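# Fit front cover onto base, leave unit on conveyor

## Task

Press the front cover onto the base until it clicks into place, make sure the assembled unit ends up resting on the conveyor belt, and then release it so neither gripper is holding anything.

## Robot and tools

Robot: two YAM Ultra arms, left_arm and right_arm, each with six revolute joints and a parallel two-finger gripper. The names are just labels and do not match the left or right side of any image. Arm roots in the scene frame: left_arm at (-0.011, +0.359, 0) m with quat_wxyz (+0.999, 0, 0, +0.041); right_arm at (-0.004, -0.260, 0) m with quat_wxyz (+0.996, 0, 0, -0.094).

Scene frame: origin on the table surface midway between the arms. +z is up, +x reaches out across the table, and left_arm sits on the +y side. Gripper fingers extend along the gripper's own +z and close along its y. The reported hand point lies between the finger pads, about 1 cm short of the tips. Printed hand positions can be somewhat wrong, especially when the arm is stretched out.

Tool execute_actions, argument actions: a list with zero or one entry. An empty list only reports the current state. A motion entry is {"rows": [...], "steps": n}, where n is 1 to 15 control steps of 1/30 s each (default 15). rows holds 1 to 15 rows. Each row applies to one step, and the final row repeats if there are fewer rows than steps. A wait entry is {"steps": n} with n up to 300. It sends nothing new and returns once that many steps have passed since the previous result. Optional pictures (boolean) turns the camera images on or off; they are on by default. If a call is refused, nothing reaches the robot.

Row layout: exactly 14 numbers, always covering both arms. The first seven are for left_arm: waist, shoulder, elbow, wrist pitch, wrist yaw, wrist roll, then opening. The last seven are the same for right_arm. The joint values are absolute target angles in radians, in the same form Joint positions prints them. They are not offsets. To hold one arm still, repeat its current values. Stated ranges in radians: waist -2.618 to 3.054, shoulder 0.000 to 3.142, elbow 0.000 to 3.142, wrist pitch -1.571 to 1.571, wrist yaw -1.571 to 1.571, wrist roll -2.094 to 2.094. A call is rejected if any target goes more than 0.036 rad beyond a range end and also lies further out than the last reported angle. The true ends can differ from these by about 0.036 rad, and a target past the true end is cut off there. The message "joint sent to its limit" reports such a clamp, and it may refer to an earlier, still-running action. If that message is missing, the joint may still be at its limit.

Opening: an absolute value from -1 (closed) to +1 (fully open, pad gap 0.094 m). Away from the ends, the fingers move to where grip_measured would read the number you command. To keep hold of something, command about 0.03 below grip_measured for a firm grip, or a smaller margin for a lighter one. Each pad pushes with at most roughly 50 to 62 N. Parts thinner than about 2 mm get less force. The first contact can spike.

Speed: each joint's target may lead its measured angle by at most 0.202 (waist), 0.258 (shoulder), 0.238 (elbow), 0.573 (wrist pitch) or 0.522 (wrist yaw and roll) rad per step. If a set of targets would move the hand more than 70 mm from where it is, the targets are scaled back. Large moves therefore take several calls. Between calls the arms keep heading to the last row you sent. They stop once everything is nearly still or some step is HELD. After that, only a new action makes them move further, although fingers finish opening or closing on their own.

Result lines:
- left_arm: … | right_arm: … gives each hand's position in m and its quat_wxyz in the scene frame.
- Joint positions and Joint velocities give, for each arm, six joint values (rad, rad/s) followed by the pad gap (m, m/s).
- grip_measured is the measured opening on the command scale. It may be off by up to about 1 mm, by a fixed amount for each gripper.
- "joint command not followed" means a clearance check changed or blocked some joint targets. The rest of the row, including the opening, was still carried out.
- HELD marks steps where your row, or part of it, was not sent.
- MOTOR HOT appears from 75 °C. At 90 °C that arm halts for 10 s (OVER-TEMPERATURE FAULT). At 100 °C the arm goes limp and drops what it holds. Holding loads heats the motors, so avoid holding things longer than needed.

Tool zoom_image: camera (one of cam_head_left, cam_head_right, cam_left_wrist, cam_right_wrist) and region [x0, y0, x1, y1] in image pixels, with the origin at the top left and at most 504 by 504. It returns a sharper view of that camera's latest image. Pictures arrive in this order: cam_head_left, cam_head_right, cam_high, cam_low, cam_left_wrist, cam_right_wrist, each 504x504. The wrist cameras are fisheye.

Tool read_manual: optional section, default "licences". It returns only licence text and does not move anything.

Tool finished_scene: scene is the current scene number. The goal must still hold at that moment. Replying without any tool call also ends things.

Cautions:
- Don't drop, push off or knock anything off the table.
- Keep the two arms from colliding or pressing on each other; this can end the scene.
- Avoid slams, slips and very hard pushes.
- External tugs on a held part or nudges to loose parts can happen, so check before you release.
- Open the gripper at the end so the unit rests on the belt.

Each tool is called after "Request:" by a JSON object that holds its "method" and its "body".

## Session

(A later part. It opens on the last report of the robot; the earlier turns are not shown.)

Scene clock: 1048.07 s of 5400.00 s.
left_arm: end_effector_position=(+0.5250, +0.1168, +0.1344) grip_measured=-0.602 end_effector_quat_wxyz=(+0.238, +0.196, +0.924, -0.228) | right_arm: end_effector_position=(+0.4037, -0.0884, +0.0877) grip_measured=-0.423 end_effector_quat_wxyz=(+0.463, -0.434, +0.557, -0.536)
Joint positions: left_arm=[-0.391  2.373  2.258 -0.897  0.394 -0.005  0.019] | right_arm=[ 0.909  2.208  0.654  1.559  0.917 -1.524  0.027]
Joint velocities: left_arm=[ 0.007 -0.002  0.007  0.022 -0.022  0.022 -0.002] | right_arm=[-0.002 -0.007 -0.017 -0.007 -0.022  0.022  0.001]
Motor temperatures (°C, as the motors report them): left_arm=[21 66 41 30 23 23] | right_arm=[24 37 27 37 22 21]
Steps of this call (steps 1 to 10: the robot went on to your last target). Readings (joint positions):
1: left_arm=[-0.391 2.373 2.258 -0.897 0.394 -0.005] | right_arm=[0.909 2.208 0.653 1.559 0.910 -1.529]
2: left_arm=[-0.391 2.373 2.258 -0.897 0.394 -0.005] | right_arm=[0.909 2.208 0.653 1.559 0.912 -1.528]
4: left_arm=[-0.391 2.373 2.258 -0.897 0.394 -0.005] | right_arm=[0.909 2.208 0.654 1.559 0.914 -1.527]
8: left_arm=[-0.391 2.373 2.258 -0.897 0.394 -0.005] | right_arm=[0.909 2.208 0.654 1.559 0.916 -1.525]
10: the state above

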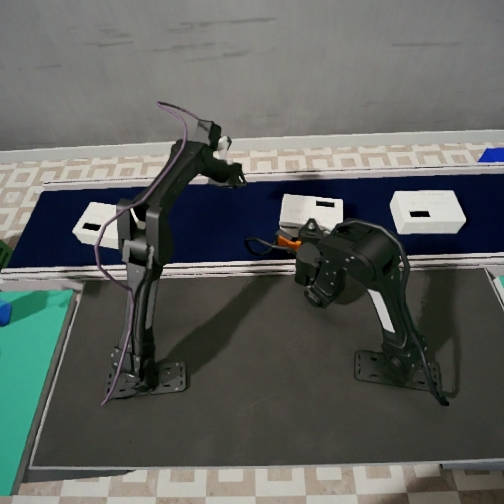

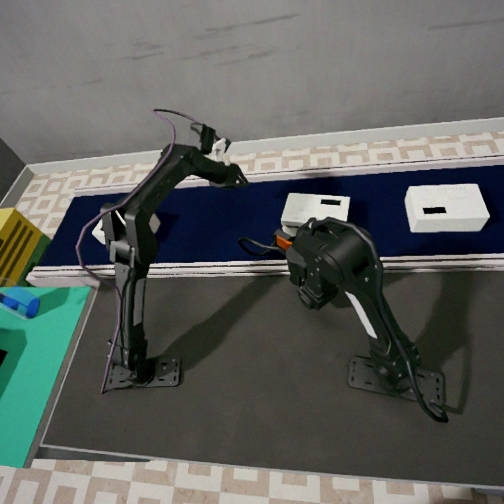

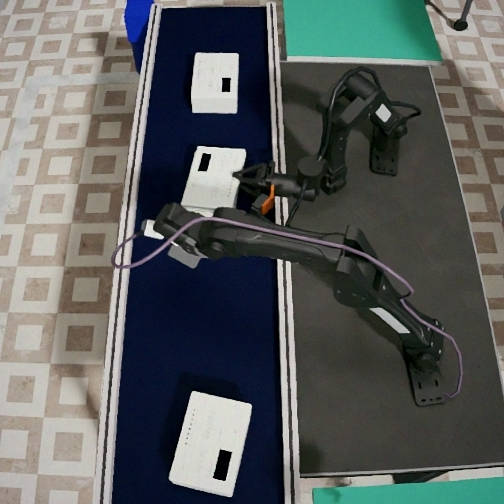

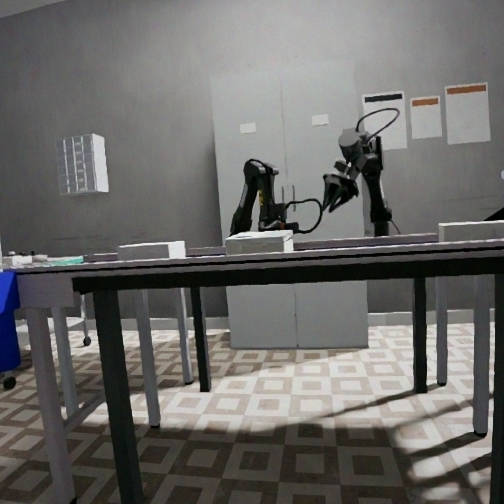

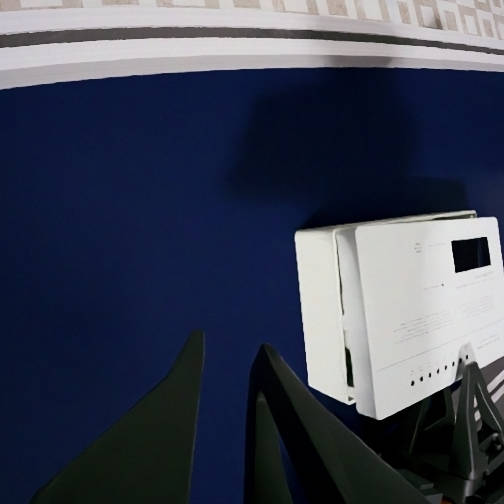

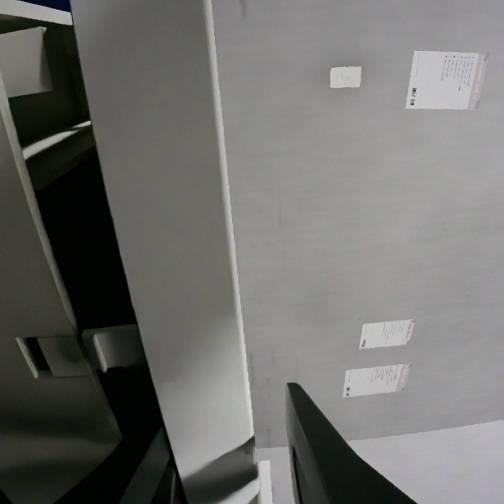

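Request:
{"method": "execute_actions", "body": {"actions": [{"rows": [[-0.388,2.355,2.285,-0.89,0.4,0,-0.6,0.905,2.21,0.66,1.575,0.912,-1.527,-0.42]], "steps": 5}], "pictures": false}}

Request:
{"method": "zoom_image", "body": {"camera": "cam_left_wrist", "region": [280, 180, 504, 504]}}

Request:
{"method": "zoom_image", "body": {"camera": "cam_high", "region": [170, 130, 340, 230]}}

Scene clock: 1056.87 s of 5400.00 s.
left_arm: end_effector_position=(+0.5250, +0.1168, +0.1344) grip_measured=-0.602 end_effector_quat_wxyz=(+0.238, +0.196, +0.924, -0.228) | right_arm: end_effector_position=(+0.4040, -0.0882, +0.0877) grip_measured=-0.423 end_effector_quat_wxyz=(+0.464, -0.435, +0.556, -0.535)
Joint positions: left_arm=[-0.391  2.373  2.258 -0.897  0.394 -0.005  0.019] | right_arm=[ 0.908  2.208  0.654  1.559  0.913 -1.525  0.027]
Joint velocities: left_arm=[-0.007 -0.012 -0.012 -0.051  0.007 -0.051 -0.001] | right_arm=[-0.012  0.002  0.007 -0.022 -0.037 -0.007 -0.   ]
Motor temperatures (°C, as the motors report them): left_arm=[21 66 42 30 23 23] | right_arm=[24 37 27 37 22 21]
Steps of this call (steps 1 to 30: the robot went on to your last target; steps 31 to 90: nothing new was sent; then 5.63 s passed at rest; steps 91 to 95: all 5 steps of this action). Readings (joint positions):
91: left_arm=[-0.391 2.373 2.258 -0.897 0.394 -0.005] | right_arm=[0.908 2.208 0.654 1.559 0.914 -1.524]
92: left_arm=[-0.391 2.373 2.258 -0.897 0.394 -0.005] | right_arm=[0.908 2.208 0.654 1.559 0.914 -1.524]
94: left_arm=[-0.391 2.373 2.258 -0.897 0.394 -0.005] | right_arm=[0.908 2.208 0.654 1.559 0.914 -1.525]
95: the state above

Region (280, 180, 504, 504) of cam_left_wrist's 504x504 image, scaled by 1.556, with more detail than that image has; it fills the left 348 columns of this view, and the rest is white.

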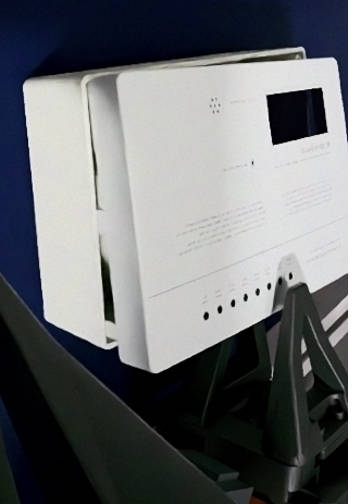

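Region (170, 130, 340, 230) of cam_high's 504x504 image, scaled by 2.965, with more detail than that image has; it fills the top 296 rows of this view, and the rest is white.

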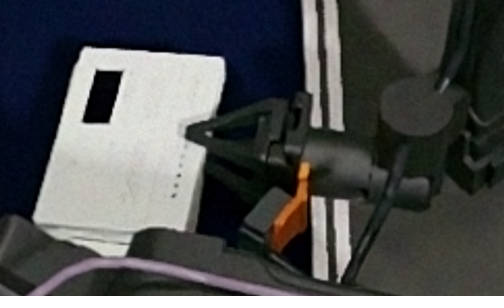

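Request:
{"method": "execute_actions", "body": {"actions": [{"rows": [[-0.41,2.365,2.291,-0.88,0.373,0,-0.63,0.905,2.21,0.66,1.575,0.912,-1.527,-0.44],[-0.431,2.375,2.297,-0.87,0.346,0,-0.66,0.905,2.21,0.66,1.575,0.912,-1.527,-0.46],[-0.452,2.385,2.303,-0.86,0.32,0,-0.69,0.905,2.21,0.66,1.575,0.912,-1.527,-0.48],[-0.473,2.395,2.309,-0.85,0.293,0,-0.72,0.9,2.21,0.66,1.575,0.9,-1.527,-0.49],[-0.494,2.405,2.315,-0.84,0.266,0,-0.75,0.896,2.21,0.66,1.575,0.892,-1.527,-0.49],[-0.515,2.415,2.321,-0.83,0.24,0,-0.78,0.892,2.21,0.66,1.575,0.884,-1.527,-0.49],[-0.536,2.425,2.327,-0.82,0.213,0,-0.81,0.888,2.21,0.66,1.575,0.876,-1.527,-0.49],[-0.557,2.435,2.333,-0.81,0.186,0,-0.84,0.884,2.21,0.66,1.575,0.868,-1.527,-0.49],[-0.578,2.445,2.339,-0.8,0.16,0,-0.87,0.88,2.21,0.66,1.575,0.86,-1.527,-0.49],[-0.599,2.455,2.345,-0.79,0.133,0,-0.9,0.876,2.21,0.66,1.575,0.852,-1.527,-0.49],[-0.62,2.465,2.351,-0.78,0.106,0,-0.93,0.872,2.21,0.66,1.575,0.844,-1.527,-0.49],[-0.641,2.475,2.357,-0.765,0.08,0,-0.96,0.869,2.21,0.66,1.575,0.837,-1.527,-0.49],[-0.662,2.485,2.363,-0.75,0.053,0,-1,0.869,2.21,0.66,1.575,0.837,-1.527,-0.49],[-0.683,2.492,2.369,-0.74,0.026,0,-1,0.869,2.21,0.66,1.575,0.837,-1.527,-0.49],[-0.704,2.497,2.375,-0.73,0,0,-1,0.869,2.21,0.66,1.575,0.837,-1.527,-0.49]], "steps": 15}], "pictures": false}}

Request:
{"method": "execute_actions", "body": {"actions": [{"steps": 15}]}}

Scene clock: 1100.60 s of 5400.00 s.
left_arm: end_effector_position=(+0.5024, -0.0042, +0.1053) grip_measured=-0.993 end_effector_quat_wxyz=(+0.287, +0.288, +0.902, -0.144) | right_arm: end_effector_position=(+0.4111, -0.0917, +0.0877) grip_measured=-0.487 end_effector_quat_wxyz=(+0.469, -0.442, +0.550, -0.531)
Joint positions: left_arm=[-0.667  2.484  2.336 -0.777  0.114 -0.005  0.   ] | right_arm=[ 0.876  2.208  0.654  1.559  0.858 -1.528  0.024]
Joint velocities: left_arm=[-0.642  0.315  0.105  0.256 -0.667 -0.022 -0.003] | right_arm=[-0.042  0.002  0.007 -0.037 -0.154 -0.125  0.   ]
Motor temperatures (°C, as the motors report them): left_arm=[21 67 42 30 23 23] | right_arm=[24 37 27 37 22 21]
Steps of this call (steps 1 to 15: the robot went on to your last target; steps 16 to 90: nothing new was sent; then 40.23 s passed at rest; steps 91 to 105: all 15 steps of this action). Readings (joint positions):
91: left_arm=[-0.392 2.373 2.258 -0.896 0.391 -0.005] | right_arm=[0.908 2.208 0.654 1.559 0.913 -1.525]
92: left_arm=[-0.395 2.373 2.258 -0.894 0.383 -0.005] | right_arm=[0.908 2.208 0.654 1.559 0.913 -1.525]
94: left_arm=[-0.409 2.379 2.268 -0.887 0.355 -0.005] | right_arm=[0.908 2.208 0.654 1.559 0.912 -1.525]
98: left_arm=[-0.485 2.406 2.299 -0.850 0.275 -0.005] | right_arm=[0.900 2.208 0.654 1.559 0.898 -1.527]
105: the state above

Scene clock: 1101.10 s of 5400.00 s.
left_arm: end_effector_position=(+0.5058, -0.0162, +0.1002) grip_measured=-0.995 end_effector_quat_wxyz=(+0.312, +0.290, +0.898, -0.107) | right_arm: end_effector_position=(+0.4115, -0.0908, +0.0877) grip_measured=-0.487 end_effector_quat_wxyz=(+0.471, -0.444, +0.549, -0.529)
Joint positions: left_arm=[-0.708  2.508  2.346 -0.738  0.01  -0.005  0.   ] | right_arm=[ 0.876  2.208  0.654  1.559  0.852 -1.529  0.024]
Joint velocities: left_arm=[-0.012 -0.002  0.007 -0.022  0.022 -0.066 -0.001] | right_arm=[ 0.027 -0.017 -0.002 -0.051 -0.037  0.007  0.   ]
Motor temperatures (°C, as the motors report them): left_arm=[21 67 42 30 23 23] | right_arm=[24 37 27 37 22 21]
Steps of this call (steps 1 to 15: the robot went on to your last target). Readings (joint positions):
1: left_arm=[-0.687 2.494 2.339 -0.769 0.093 -0.005] | right_arm=[0.876 2.208 0.654 1.559 0.856 -1.528]
2: left_arm=[-0.704 2.501 2.339 -0.762 0.078 -0.005] | right_arm=[0.876 2.208 0.654 1.559 0.854 -1.528]
4: left_arm=[-0.726 2.507 2.339 -0.756 0.058 -0.005] | right_arm=[0.876 2.208 0.654 1.559 0.852 -1.528]
8: left_arm=[-0.725 2.508 2.342 -0.747 0.032 -0.005] | right_arm=[0.876 2.208 0.654 1.559 0.852 -1.529]
15: the state above

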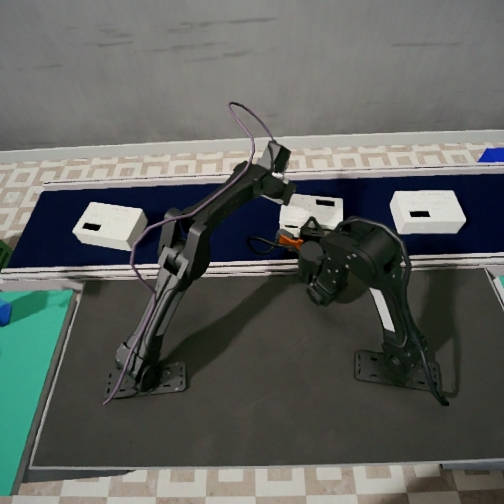

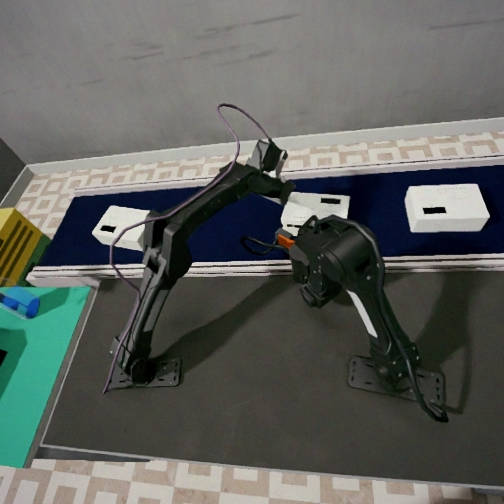

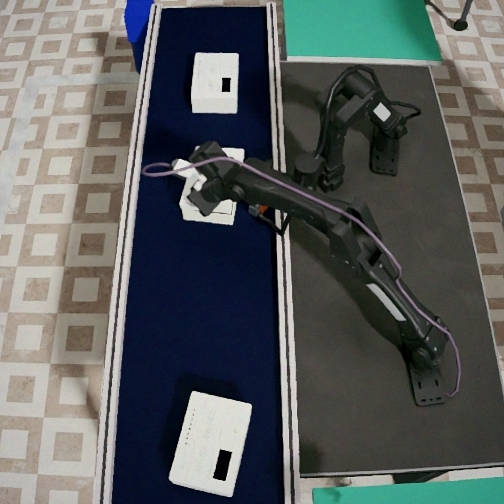

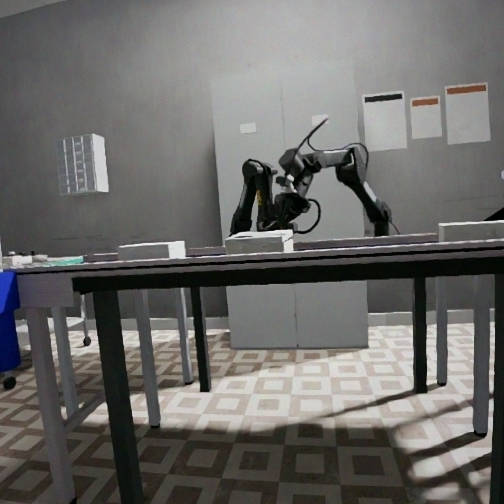

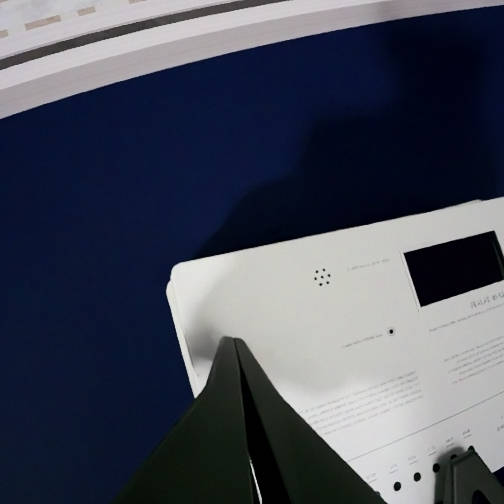

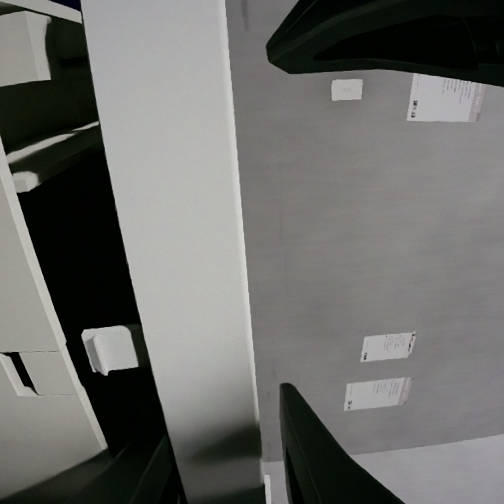

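Request:
{"method": "zoom_image", "body": {"camera": "cam_low", "region": [220, 215, 300, 260]}}

Request:
{"method": "zoom_image", "body": {"camera": "cam_left_wrist", "region": [304, 160, 504, 300]}}

Region (220, 215, 300, 260) of cam_low's 504x504 image, scaled by 6.300, with more detail than that image has; it fills the top 284 rows of this view, and the rest is white.

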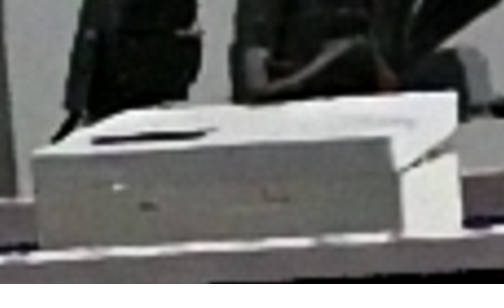

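Region (304, 160, 504, 300) of cam_left_wrist's 504x504 image, scaled by 2.520, with more detail than that image has; it fills the top 353 rows of this view, and the rest is white.

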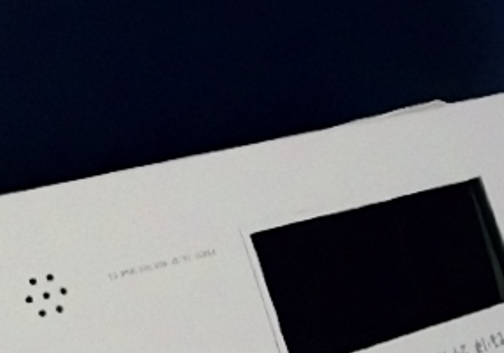

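Request:
{"method": "execute_actions", "body": {"actions": [{"rows": [[-0.704,2.497,2.375,-0.73,0,0,-1,0.865,2.21,0.66,1.575,0.84,-1.527,-0.49],[-0.704,2.497,2.375,-0.73,0,0,-1,0.861,2.21,0.66,1.575,0.84,-1.527,-0.49],[-0.704,2.497,2.375,-0.73,0,0,-1,0.858,2.21,0.66,1.575,0.84,-1.527,-0.49]], "steps": 15}]}}

Request:
{"method": "zoom_image", "body": {"camera": "cam_low", "region": [220, 215, 300, 260]}}

Scene clock: 1116.73 s of 5400.00 s.
left_arm: end_effector_position=(+0.5062, -0.0158, +0.1003) grip_measured=-0.995 end_effector_quat_wxyz=(+0.312, +0.290, +0.899, -0.106) | right_arm: end_effector_position=(+0.4132, -0.0938, +0.0877) grip_measured=-0.487 end_effector_quat_wxyz=(+0.469, -0.443, +0.550, -0.530)
Joint positions: left_arm=[-0.708  2.508  2.346 -0.737  0.007 -0.005  0.   ] | right_arm=[ 0.866  2.208  0.654  1.559  0.846 -1.529  0.024]
Joint velocities: left_arm=[-0.002  0.007  0.007 -0.051 -0.037  0.022 -0.   ] | right_arm=[ 0.002 -0.002 -0.002  0.066 -0.007  0.066  0.   ]
Motor temperatures (°C, as the motors report them): left_arm=[21 69 42 31 23 23] | right_arm=[24 37 27 37 22 21]
Steps of this call (steps 1 to 15: the robot went on to your last target; steps 16 to 90: nothing new was sent; then 12.13 s passed at rest; steps 91 to 105: all 15 steps of this action). Readings (joint positions):
91: left_arm=[-0.708 2.508 2.346 -0.737 0.007 -0.005] | right_arm=[0.875 2.208 0.654 1.559 0.851 -1.529]
92: left_arm=[-0.708 2.508 2.346 -0.737 0.007 -0.005] | right_arm=[0.874 2.208 0.654 1.559 0.850 -1.529]
94: left_arm=[-0.708 2.508 2.346 -0.737 0.007 -0.005] | right_arm=[0.871 2.208 0.654 1.559 0.848 -1.529]
98: left_arm=[-0.708 2.508 2.346 -0.737 0.007 -0.005] | right_arm=[0.866 2.208 0.654 1.559 0.847 -1.529]
105: the state above

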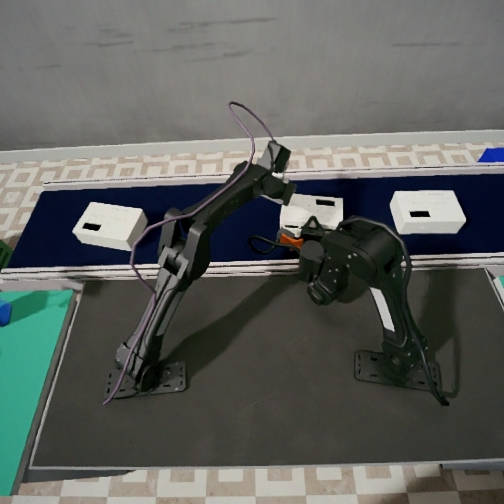

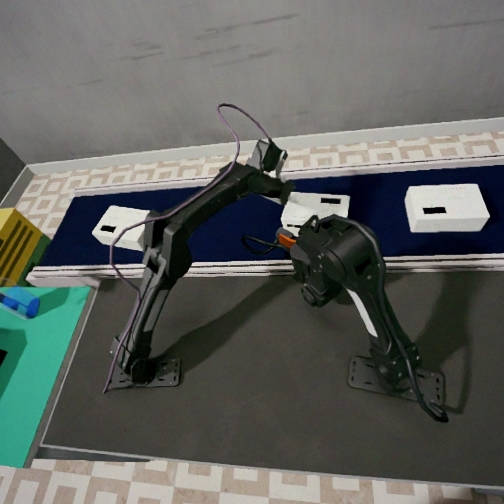

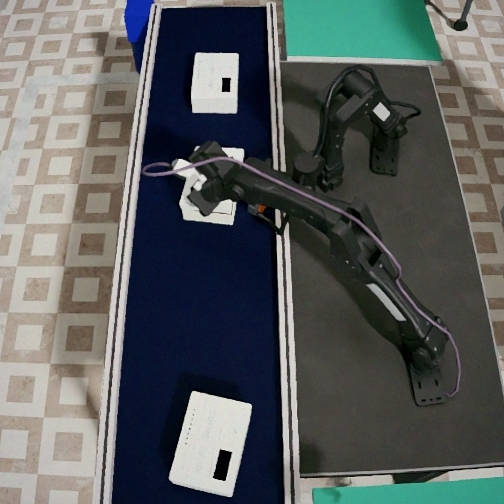

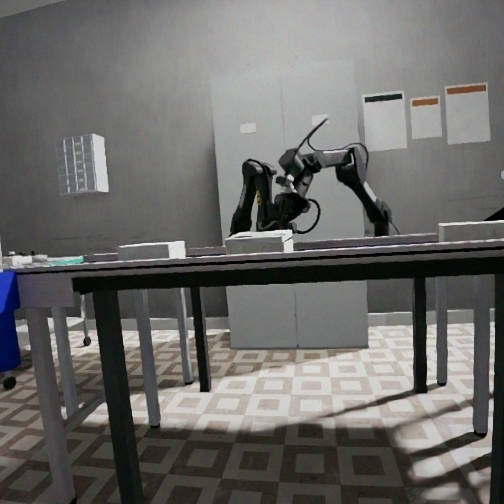

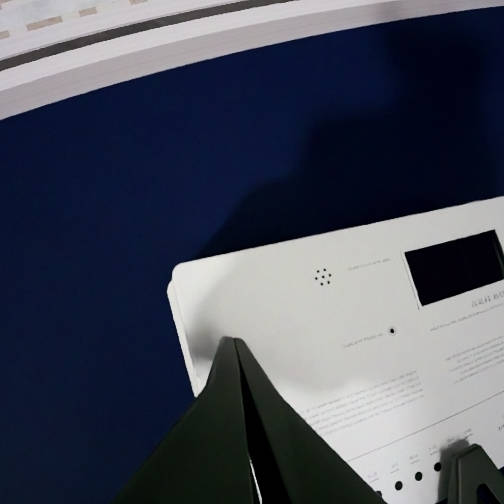

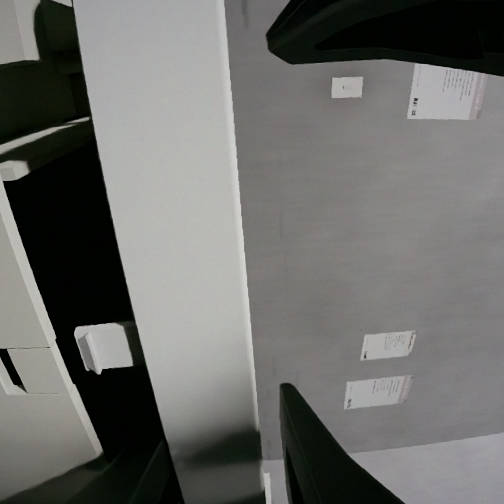

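Region (220, 215, 300, 260) of cam_low's 504x504 image, scaled by 6.300, with more detail than that image has; it fills the top 284 rows of this view, and the rest is white.

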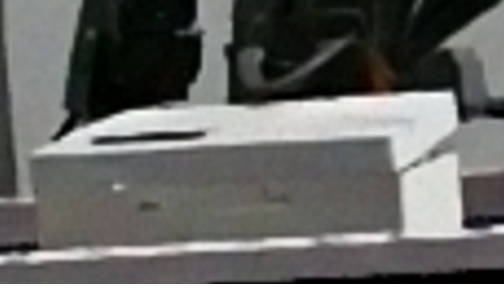

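Request:
{"method": "execute_actions", "body": {"actions": [{"rows": [[-0.704,2.497,2.375,-0.73,0,0,-1,0.858,2.21,0.66,1.575,0.84,-1.527,-0.52],[-0.704,2.497,2.375,-0.73,0,0,-1,0.858,2.21,0.66,1.575,0.84,-1.527,-0.55],[-0.704,2.497,2.375,-0.73,0,0,-1,0.858,2.21,0.66,1.575,0.84,-1.527,-0.58],[-0.704,2.497,2.375,-0.73,0,0,-1,0.858,2.21,0.66,1.575,0.84,-1.527,-0.6],[-0.704,2.497,2.375,-0.73,0,0,-1,0.858,2.21,0.66,1.575,0.84,-1.527,-0.62],[-0.704,2.497,2.375,-0.73,0,0,-1,0.858,2.21,0.66,1.575,0.84,-1.527,-0.64],[-0.704,2.497,2.375,-0.73,0,0,-1,0.858,2.21,0.66,1.575,0.84,-1.527,-0.66],[-0.704,2.497,2.375,-0.73,0,0,-1,0.858,2.21,0.66,1.575,0.84,-1.527,-0.68]], "steps": 12}], "pictures": false}}

Request:
{"method": "execute_actions", "body": {"actions": [{"rows": [[-0.704,2.497,2.375,-0.73,0,0,-1,0.856,2.234,0.702,1.575,0.838,-1.527,-0.68],[-0.704,2.497,2.375,-0.73,0,0,-1,0.854,2.234,0.7,1.575,0.836,-1.527,-0.68],[-0.704,2.497,2.375,-0.73,0,0,-1,0.852,2.232,0.695,1.575,0.834,-1.527,-0.68],[-0.704,2.497,2.375,-0.73,0,0,-1,0.85,2.23,0.693,1.575,0.832,-1.527,-0.68],[-0.704,2.497,2.375,-0.73,0,0,-1,0.848,2.23,0.693,1.575,0.83,-1.527,-0.68]], "steps": 15}]}}

Request:
{"method": "zoom_image", "body": {"camera": "cam_low", "region": [220, 215, 300, 260]}}

Scene clock: 1136.50 s of 5400.00 s.
left_arm: end_effector_position=(+0.5062, -0.0158, +0.1003) grip_measured=-0.995 end_effector_quat_wxyz=(+0.312, +0.290, +0.899, -0.106) | right_arm: end_effector_position=(+0.4133, -0.0940, +0.0885) grip_measured=-0.646 end_effector_quat_wxyz=(+0.468, -0.444, +0.547, -0.533)
Joint positions: left_arm=[-0.708  2.508  2.346 -0.737  0.007 -0.005  0.   ] | right_arm=[ 0.866  2.208  0.654  1.563  0.847 -1.539  0.017]
Joint velocities: left_arm=[ 0.012 -0.007 -0.022  0.022 -0.037  0.022  0.001] | right_arm=[ 0.002  0.002  0.002 -0.022 -0.051 -0.022 -0.001]
Motor temperatures (°C, as the motors report them): left_arm=[21 70 43 31 23 23] | right_arm=[24 38 27 37 22 21]
Steps of this call (steps 1 to 15: the robot went on to your last target; steps 16 to 90: nothing new was sent; then 16.37 s passed at rest; steps 91 to 102: all 12 steps of this action). Readings (joint positions):
91: left_arm=[-0.708 2.508 2.346 -0.737 0.007 -0.005] | right_arm=[0.866 2.208 0.654 1.559 0.846 -1.529]
92: left_arm=[-0.708 2.508 2.346 -0.737 0.007 -0.005] | right_arm=[0.866 2.208 0.654 1.559 0.846 -1.529]
94: left_arm=[-0.708 2.508 2.346 -0.737 0.007 -0.005] | right_arm=[0.866 2.208 0.654 1.559 0.846 -1.529]
98: left_arm=[-0.708 2.508 2.346 -0.737 0.007 -0.005] | right_arm=[0.866 2.208 0.654 1.562 0.847 -1.537]
102: the state above

Scene clock: 1137.00 s of 5400.00 s.
left_arm: end_effector_position=(+0.5062, -0.0158, +0.1003) grip_measured=-0.995 end_effector_quat_wxyz=(+0.312, +0.290, +0.899, -0.106) | right_arm: end_effector_position=(+0.4174, -0.0934, +0.0889) grip_measured=-0.646 end_effector_quat_wxyz=(+0.470, -0.442, +0.547, -0.533)
Joint positions: left_arm=[-0.708  2.508  2.346 -0.737  0.007 -0.005  0.   ] | right_arm=[ 0.859  2.218  0.671  1.564  0.84  -1.54   0.017]
Joint velocities: left_arm=[-0.002 -0.002  0.007  0.007  0.037 -0.037  0.   ] | right_arm=[-0.012 -0.012 -0.012 -0.081 -0.007  0.022 -0.001]
Motor temperatures (°C, as the motors report them): left_arm=[21 70 43 31 23 23] | right_arm=[24 38 27 37 22 21]
Steps of this call (steps 1 to 15: all 15 steps of this action). Readings (joint positions):
1: left_arm=[-0.708 2.508 2.346 -0.737 0.007 -0.005] | right_arm=[0.866 2.210 0.657 1.564 0.847 -1.539]
2: left_arm=[-0.708 2.508 2.346 -0.737 0.007 -0.005] | right_arm=[0.865 2.213 0.663 1.564 0.848 -1.540]
4: left_arm=[-0.708 2.508 2.346 -0.737 0.007 -0.005] | right_arm=[0.863 2.218 0.670 1.564 0.846 -1.540]
8: left_arm=[-0.708 2.508 2.346 -0.737 0.007 -0.005] | right_arm=[0.860 2.218 0.671 1.564 0.841 -1.540]
15: the state above

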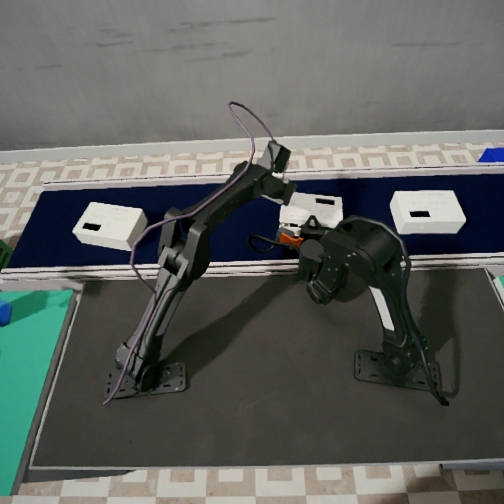

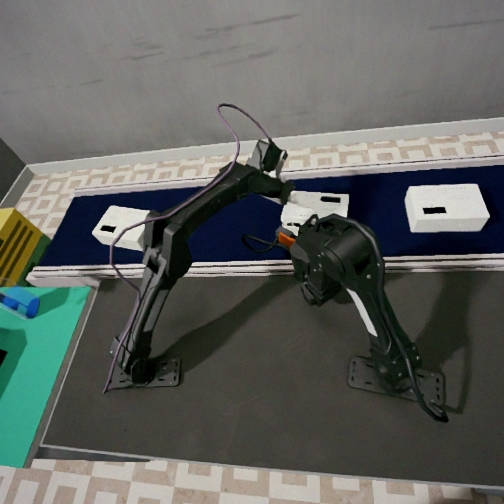

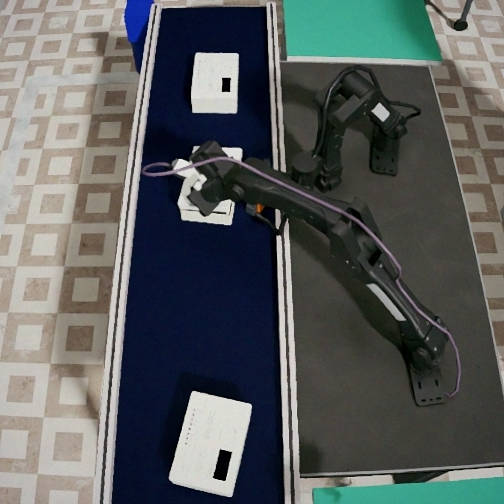

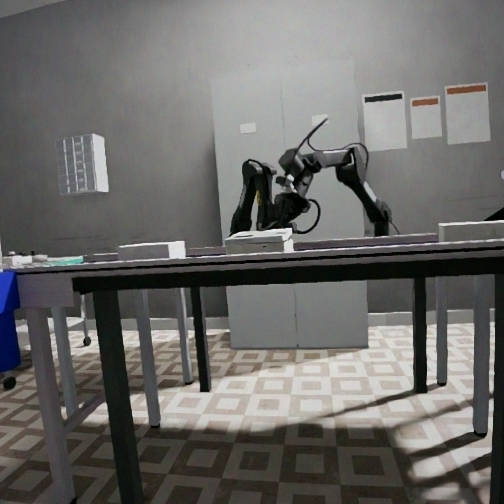

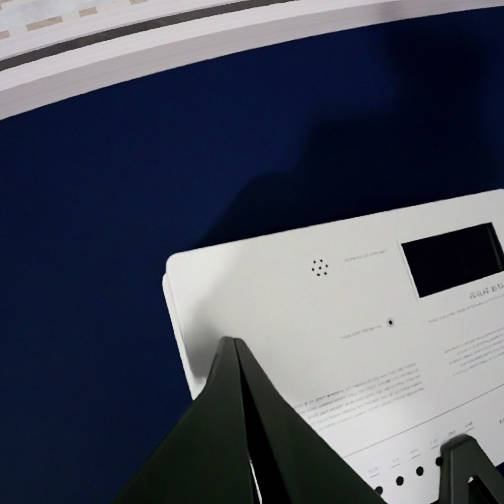

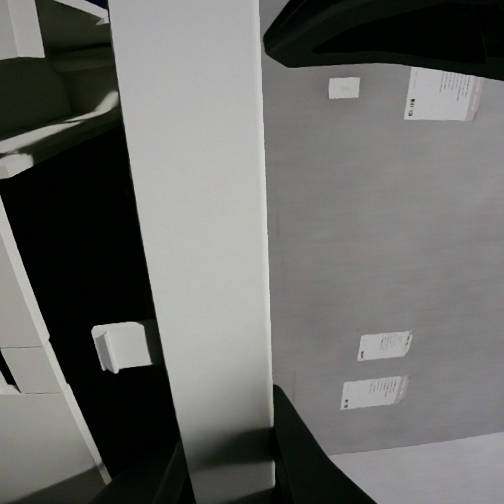

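Region (220, 215, 300, 260) of cam_low's 504x504 image, scaled by 6.300, with more detail than that image has; it fills the top 284 rows of this view, and the rest is white.

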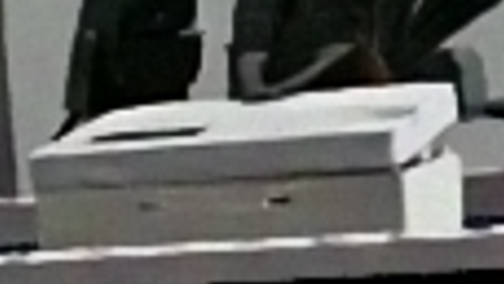

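Request:
{"method": "execute_actions", "body": {"actions": [{"rows": [[-0.704,2.497,2.375,-0.73,0,0,-1,0.848,2.2,0.66,1.575,0.83,-1.527,-0.68],[-0.704,2.497,2.375,-0.73,0,0,-1,0.848,2.185,0.648,1.575,0.83,-1.527,-0.68],[-0.704,2.497,2.375,-0.73,0,0,-1,0.846,2.185,0.648,1.575,0.824,-1.527,-0.68],[-0.704,2.497,2.375,-0.73,0,0,-1,0.843,2.185,0.648,1.575,0.817,-1.527,-0.68],[-0.704,2.497,2.375,-0.73,0,0,-1,0.84,2.185,0.648,1.575,0.81,-1.527,-0.68],[-0.704,2.497,2.375,-0.73,0,0,-1,0.837,2.185,0.648,1.575,0.803,-1.527,-0.68],[-0.704,2.497,2.375,-0.73,0,0,-1,0.834,2.185,0.648,1.575,0.796,-1.527,-0.68],[-0.704,2.497,2.375,-0.73,0,0,-1,0.831,2.185,0.648,1.575,0.789,-1.527,-0.68],[-0.704,2.497,2.375,-0.73,0,0,-1,0.828,2.185,0.648,1.575,0.782,-1.527,-0.68],[-0.704,2.497,2.375,-0.73,0,0,-1,0.825,2.185,0.648,1.575,0.775,-1.527,-0.68],[-0.704,2.497,2.375,-0.73,0,0,-1,0.822,2.185,0.648,1.575,0.768,-1.527,-0.68],[-0.704,2.497,2.375,-0.73,0,0,-1,0.821,2.185,0.648,1.575,0.762,-1.527,-0.68]], "steps": 15}], "pictures": false}}

Request:
{"method": "execute_actions", "body": {"actions": [{"steps": 10}]}}

Request:
{"method": "zoom_image", "body": {"camera": "cam_low", "region": [220, 215, 300, 260]}}

Scene clock: 1160.40 s of 5400.00 s.
left_arm: end_effector_position=(+0.5062, -0.0158, +0.1003) grip_measured=-0.995 end_effector_quat_wxyz=(+0.312, +0.290, +0.899, -0.106) | right_arm: end_effector_position=(+0.4222, -0.0966, +0.0892) grip_measured=-0.646 end_effector_quat_wxyz=(+0.477, -0.450, +0.540, -0.527)
Joint positions: left_arm=[-0.708  2.508  2.346 -0.737  0.007 -0.005  0.   ] | right_arm=[ 0.831  2.213  0.662  1.565  0.784 -1.54   0.017]
Joint velocities: left_arm=[-0.017 -0.017 -0.017 -0.051  0.022 -0.007 -0.   ] | right_arm=[-0.037  0.012  0.002 -0.051 -0.007  0.081 -0.   ]
Motor temperatures (°C, as the motors report them): left_arm=[21 71 43 32 23 23] | right_arm=[24 37 27 37 22 21]
Steps of this call (steps 1 to 15: the robot went on to your last target; steps 16 to 90: nothing new was sent; then 19.90 s passed at rest; steps 91 to 105: all 15 steps of this action). Readings (joint positions):
91: left_arm=[-0.708 2.508 2.346 -0.737 0.007 -0.005] | right_arm=[0.859 2.218 0.671 1.564 0.840 -1.540]
92: left_arm=[-0.708 2.508 2.346 -0.737 0.007 -0.005] | right_arm=[0.859 2.218 0.671 1.564 0.840 -1.540]
94: left_arm=[-0.708 2.508 2.346 -0.737 0.007 -0.005] | right_arm=[0.859 2.218 0.669 1.564 0.838 -1.540]
98: left_arm=[-0.708 2.508 2.346 -0.737 0.007 -0.005] | right_arm=[0.849 2.213 0.663 1.565 0.818 -1.540]
105: the state above

Scene clock: 1160.73 s of 5400.00 s.
left_arm: end_effector_position=(+0.5062, -0.0158, +0.1003) grip_measured=-0.995 end_effector_quat_wxyz=(+0.312, +0.290, +0.899, -0.106) | right_arm: end_effector_position=(+0.4224, -0.0966, +0.0892) grip_measured=-0.646 end_effector_quat_wxyz=(+0.477, -0.451, +0.540, -0.527)
Joint positions: left_arm=[-0.708  2.508  2.346 -0.737  0.007 -0.005  0.   ] | right_arm=[ 0.83   2.213  0.662  1.565  0.781 -1.54   0.017]
Joint velocities: left_arm=[ 0.012 -0.017  0.002 -0.007 -0.022  0.022 -0.   ] | right_arm=[-0.007 -0.012 -0.007 -0.066  0.037 -0.022 -0.   ]
Motor temperatures (°C, as the motors report them): left_arm=[21 71 43 32 23 23] | right_arm=[24 37 27 37 22 21]
Steps of this call (steps 1 to 10: the robot went on to your last target). Readings (joint positions):
1: left_arm=[-0.708 2.508 2.346 -0.737 0.007 -0.005] | right_arm=[0.830 2.213 0.662 1.565 0.783 -1.540]
2: left_arm=[-0.708 2.508 2.346 -0.737 0.007 -0.005] | right_arm=[0.830 2.213 0.662 1.565 0.782 -1.540]
4: left_arm=[-0.708 2.508 2.346 -0.737 0.007 -0.005] | right_arm=[0.830 2.213 0.662 1.565 0.782 -1.540]
8: left_arm=[-0.708 2.508 2.346 -0.737 0.007 -0.005] | right_arm=[0.830 2.213 0.662 1.565 0.781 -1.540]
10: the state above

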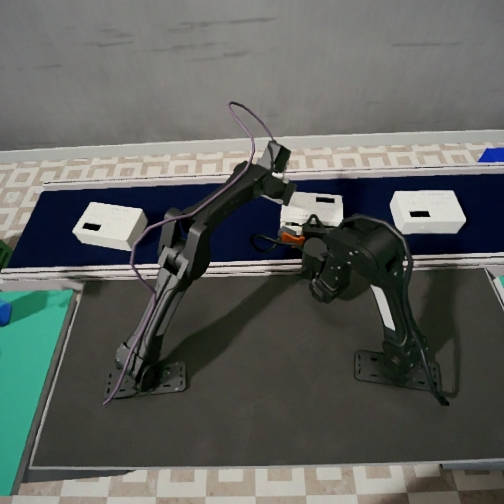

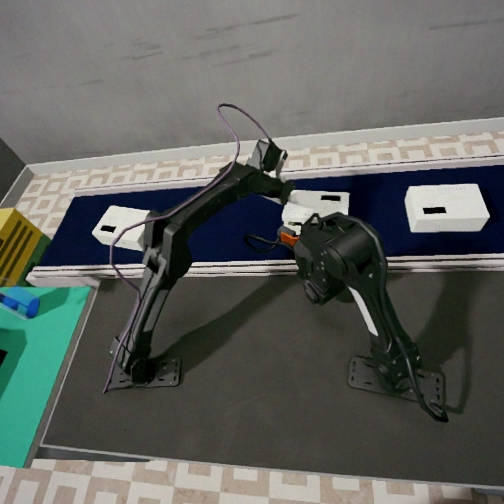

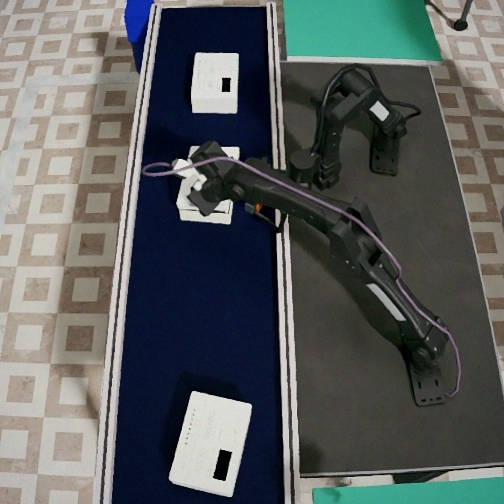

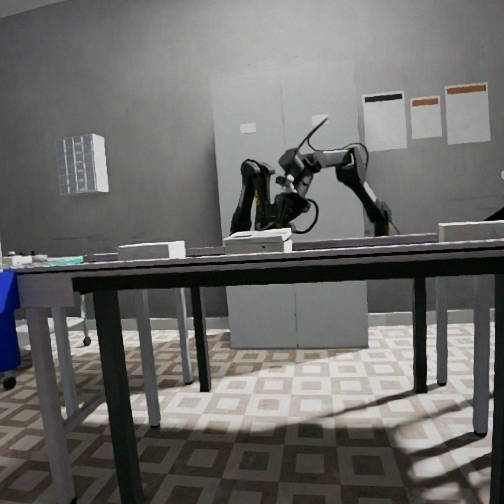

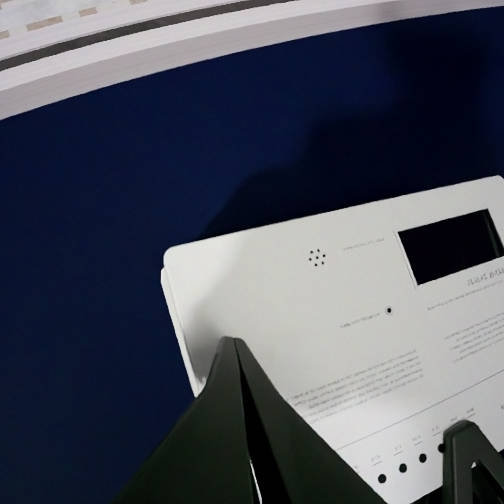

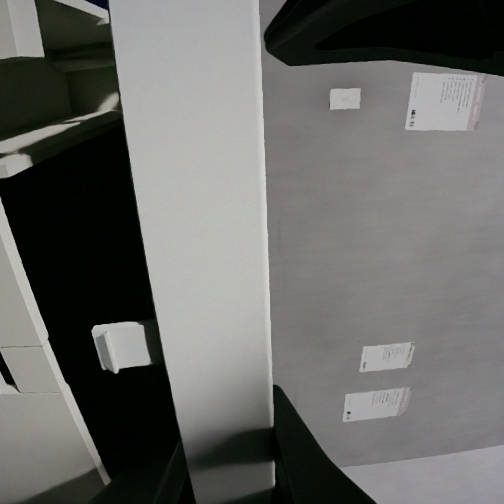

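Region (220, 215, 300, 260) of cam_low's 504x504 image, scaled by 6.300, with more detail than that image has; it fills the top 284 rows of this view, and the rest is white.

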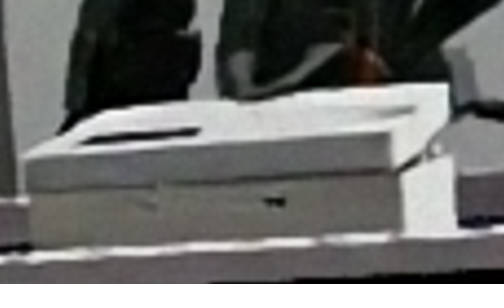

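Request:
{"method": "execute_actions", "body": {"actions": [{"rows": [[-0.704,2.499,2.34,-0.715,0,0,-1,0.83,2.21,0.665,1.575,0.781,-1.54,-0.66],[-0.704,2.501,2.334,-0.7,0,0,-1,0.83,2.21,0.665,1.575,0.781,-1.54,-0.64],[-0.704,2.503,2.328,-0.685,0,0,-1,0.83,2.21,0.665,1.575,0.781,-1.54,-0.62],[-0.704,2.505,2.322,-0.67,0,0,-1,0.83,2.21,0.665,1.575,0.781,-1.54,-0.6],[-0.704,2.507,2.316,-0.655,0,0,-1,0.83,2.21,0.665,1.575,0.781,-1.54,-0.58],[-0.704,2.509,2.31,-0.64,0,0,-1,0.83,2.21,0.665,1.575,0.781,-1.54,-0.56],[-0.704,2.511,2.304,-0.625,0,0,-1,0.83,2.21,0.665,1.575,0.781,-1.54,-0.54],[-0.704,2.513,2.297,-0.61,0,0,-1,0.83,2.21,0.665,1.575,0.781,-1.54,-0.52],[-0.704,2.515,2.29,-0.595,0,0,-1,0.83,2.21,0.665,1.575,0.781,-1.54,-0.5],[-0.704,2.517,2.283,-0.58,0,0,-1,0.83,2.21,0.665,1.575,0.781,-1.54,-0.48],[-0.704,2.519,2.276,-0.565,0,0,-1,0.83,2.21,0.665,1.575,0.781,-1.54,-0.46],[-0.704,2.521,2.269,-0.548,0,0,-1,0.83,2.21,0.665,1.575,0.781,-1.54,-0.44],[-0.704,2.522,2.262,-0.53,0,0,-1,0.83,2.21,0.665,1.575,0.781,-1.54,-0.42],[-0.704,2.523,2.256,-0.515,0,0,-1,0.83,2.21,0.665,1.575,0.781,-1.54,-0.4],[-0.704,2.524,2.25,-0.5,0,0,-1,0.83,2.21,0.665,1.575,0.781,-1.54,-0.38]], "steps": 15}], "pictures": false}}

Request:
{"method": "execute_actions", "body": {"actions": [{"steps": 12}]}}

Request:
{"method": "zoom_image", "body": {"camera": "cam_low", "region": [220, 205, 310, 260]}}

Scene clock: 1192.83 s of 5400.00 s.
left_arm: end_effector_position=(+0.5213, -0.0267, +0.0928) grip_measured=-0.995 end_effector_quat_wxyz=(+0.352, +0.285, +0.884, -0.118) | right_arm: end_effector_position=(+0.4224, -0.0967, +0.0892) grip_measured=-0.392 end_effector_quat_wxyz=(+0.476, -0.451, +0.540, -0.528)
Joint positions: left_arm=[-0.708  2.516  2.275 -0.569  0.007 -0.005  0.   ] | right_arm=[ 0.83   2.213  0.662  1.565  0.782 -1.543  0.029]
Joint velocities: left_arm=[ 0.012  0.056 -0.193  0.462  0.022 -0.007  0.001] | right_arm=[-0.002 -0.012  0.012  0.007  0.037 -0.037  0.02 ]
Motor temperatures (°C, as the motors report them): left_arm=[21 72 43 32 23 23] | right_arm=[24 40 26 37 22 21]
Steps of this call (steps 1 to 15: the robot went on to your last target; steps 16 to 90: nothing new was sent; then 28.60 s passed at rest; steps 91 to 105: all 15 steps of this action). Readings (joint positions):
91: left_arm=[-0.708 2.508 2.346 -0.736 0.007 -0.005] | right_arm=[0.830 2.213 0.662 1.565 0.782 -1.542]
92: left_arm=[-0.708 2.508 2.346 -0.732 0.007 -0.005] | right_arm=[0.830 2.213 0.662 1.565 0.782 -1.543]
94: left_arm=[-0.708 2.508 2.344 -0.717 0.007 -0.005] | right_arm=[0.830 2.213 0.662 1.565 0.782 -1.543]
98: left_arm=[-0.708 2.508 2.323 -0.667 0.007 -0.005] | right_arm=[0.830 2.213 0.662 1.565 0.782 -1.543]
105: the state above

Scene clock: 1193.23 s of 5400.00 s.
left_arm: end_effector_position=(+0.5271, -0.0309, +0.0889) grip_measured=-0.995 end_effector_quat_wxyz=(+0.365, +0.283, +0.878, -0.123) | right_arm: end_effector_position=(+0.4224, -0.0967, +0.0892) grip_measured=-0.383 end_effector_quat_wxyz=(+0.476, -0.451, +0.540, -0.528)
Joint positions: left_arm=[-0.708  2.528  2.26  -0.512  0.007 -0.005  0.   ] | right_arm=[ 0.83   2.213  0.662  1.565  0.782 -1.543  0.029]
Joint velocities: left_arm=[ 0.007  0.002 -0.017 -0.007 -0.037  0.037  0.   ] | right_arm=[ 0.007 -0.002 -0.007  0.037  0.022 -0.022 -0.   ]
Motor temperatures (°C, as the motors report them): left_arm=[21 72 43 32 23 23] | right_arm=[24 40 26 37 22 21]
Steps of this call (steps 1 to 12: the robot went on to your last target). Readings (joint positions):
1: left_arm=[-0.708 2.519 2.269 -0.557 0.007 -0.005] | right_arm=[0.830 2.213 0.662 1.565 0.782 -1.543]
2: left_arm=[-0.708 2.521 2.265 -0.547 0.007 -0.005] | right_arm=[0.830 2.213 0.662 1.565 0.782 -1.543]
4: left_arm=[-0.708 2.526 2.261 -0.535 0.007 -0.005] | right_arm=[0.830 2.213 0.662 1.565 0.782 -1.543]
8: left_arm=[-0.708 2.528 2.260 -0.521 0.007 -0.005] | right_arm=[0.830 2.213 0.662 1.565 0.782 -1.543]
12: the state above

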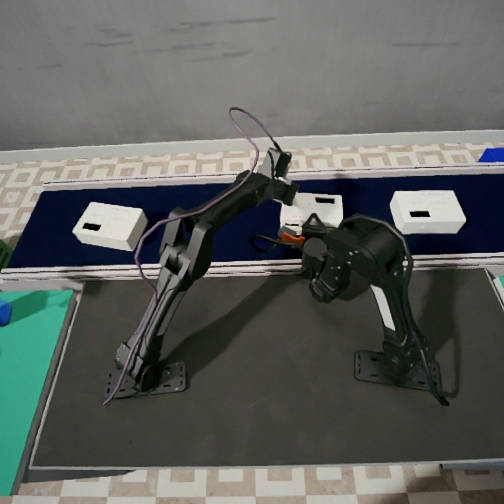

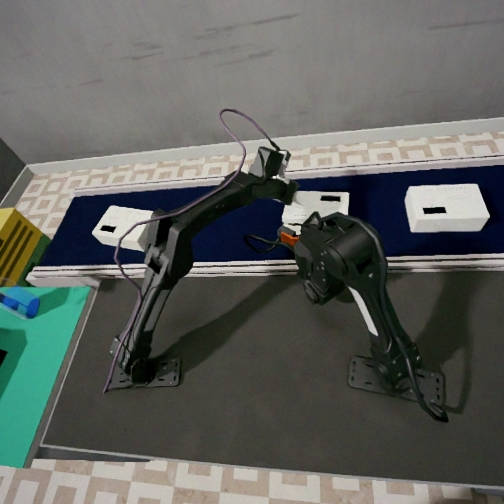

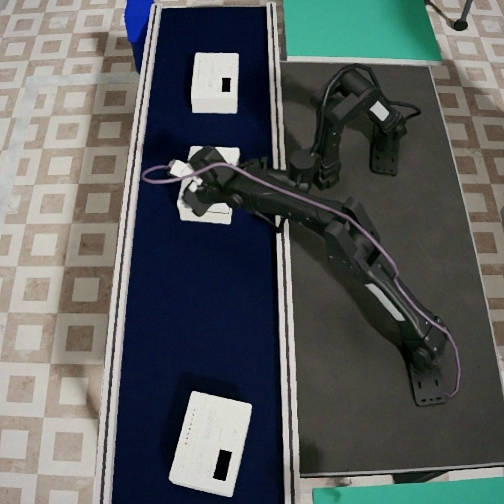

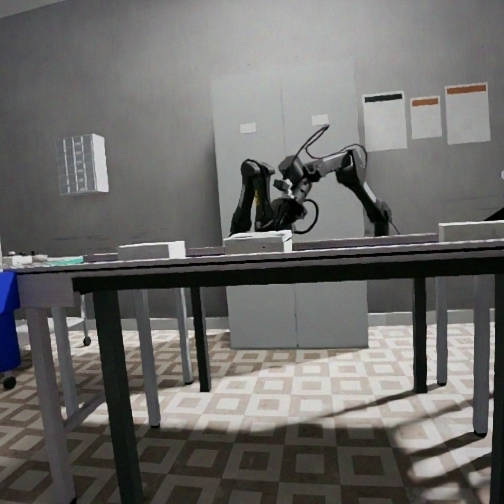

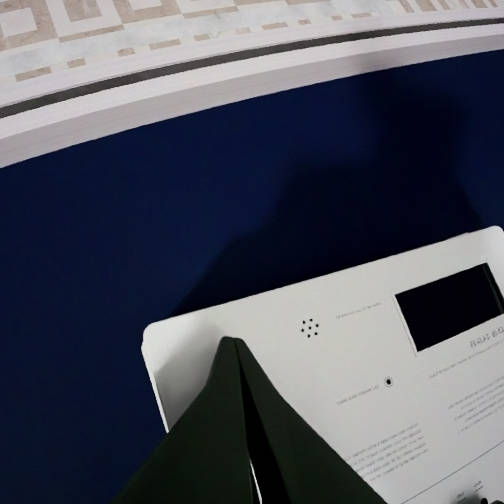

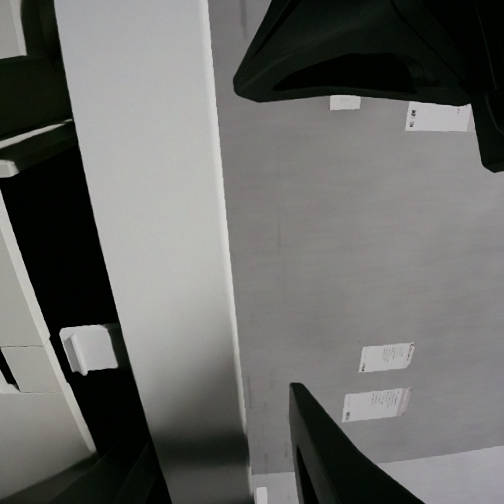

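Region (220, 205, 310, 260) of cam_low's 504x504 image, scaled by 5.600, with more detail than that image has.

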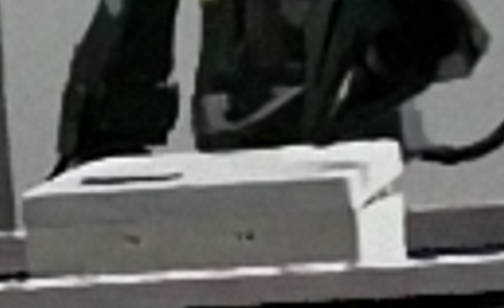

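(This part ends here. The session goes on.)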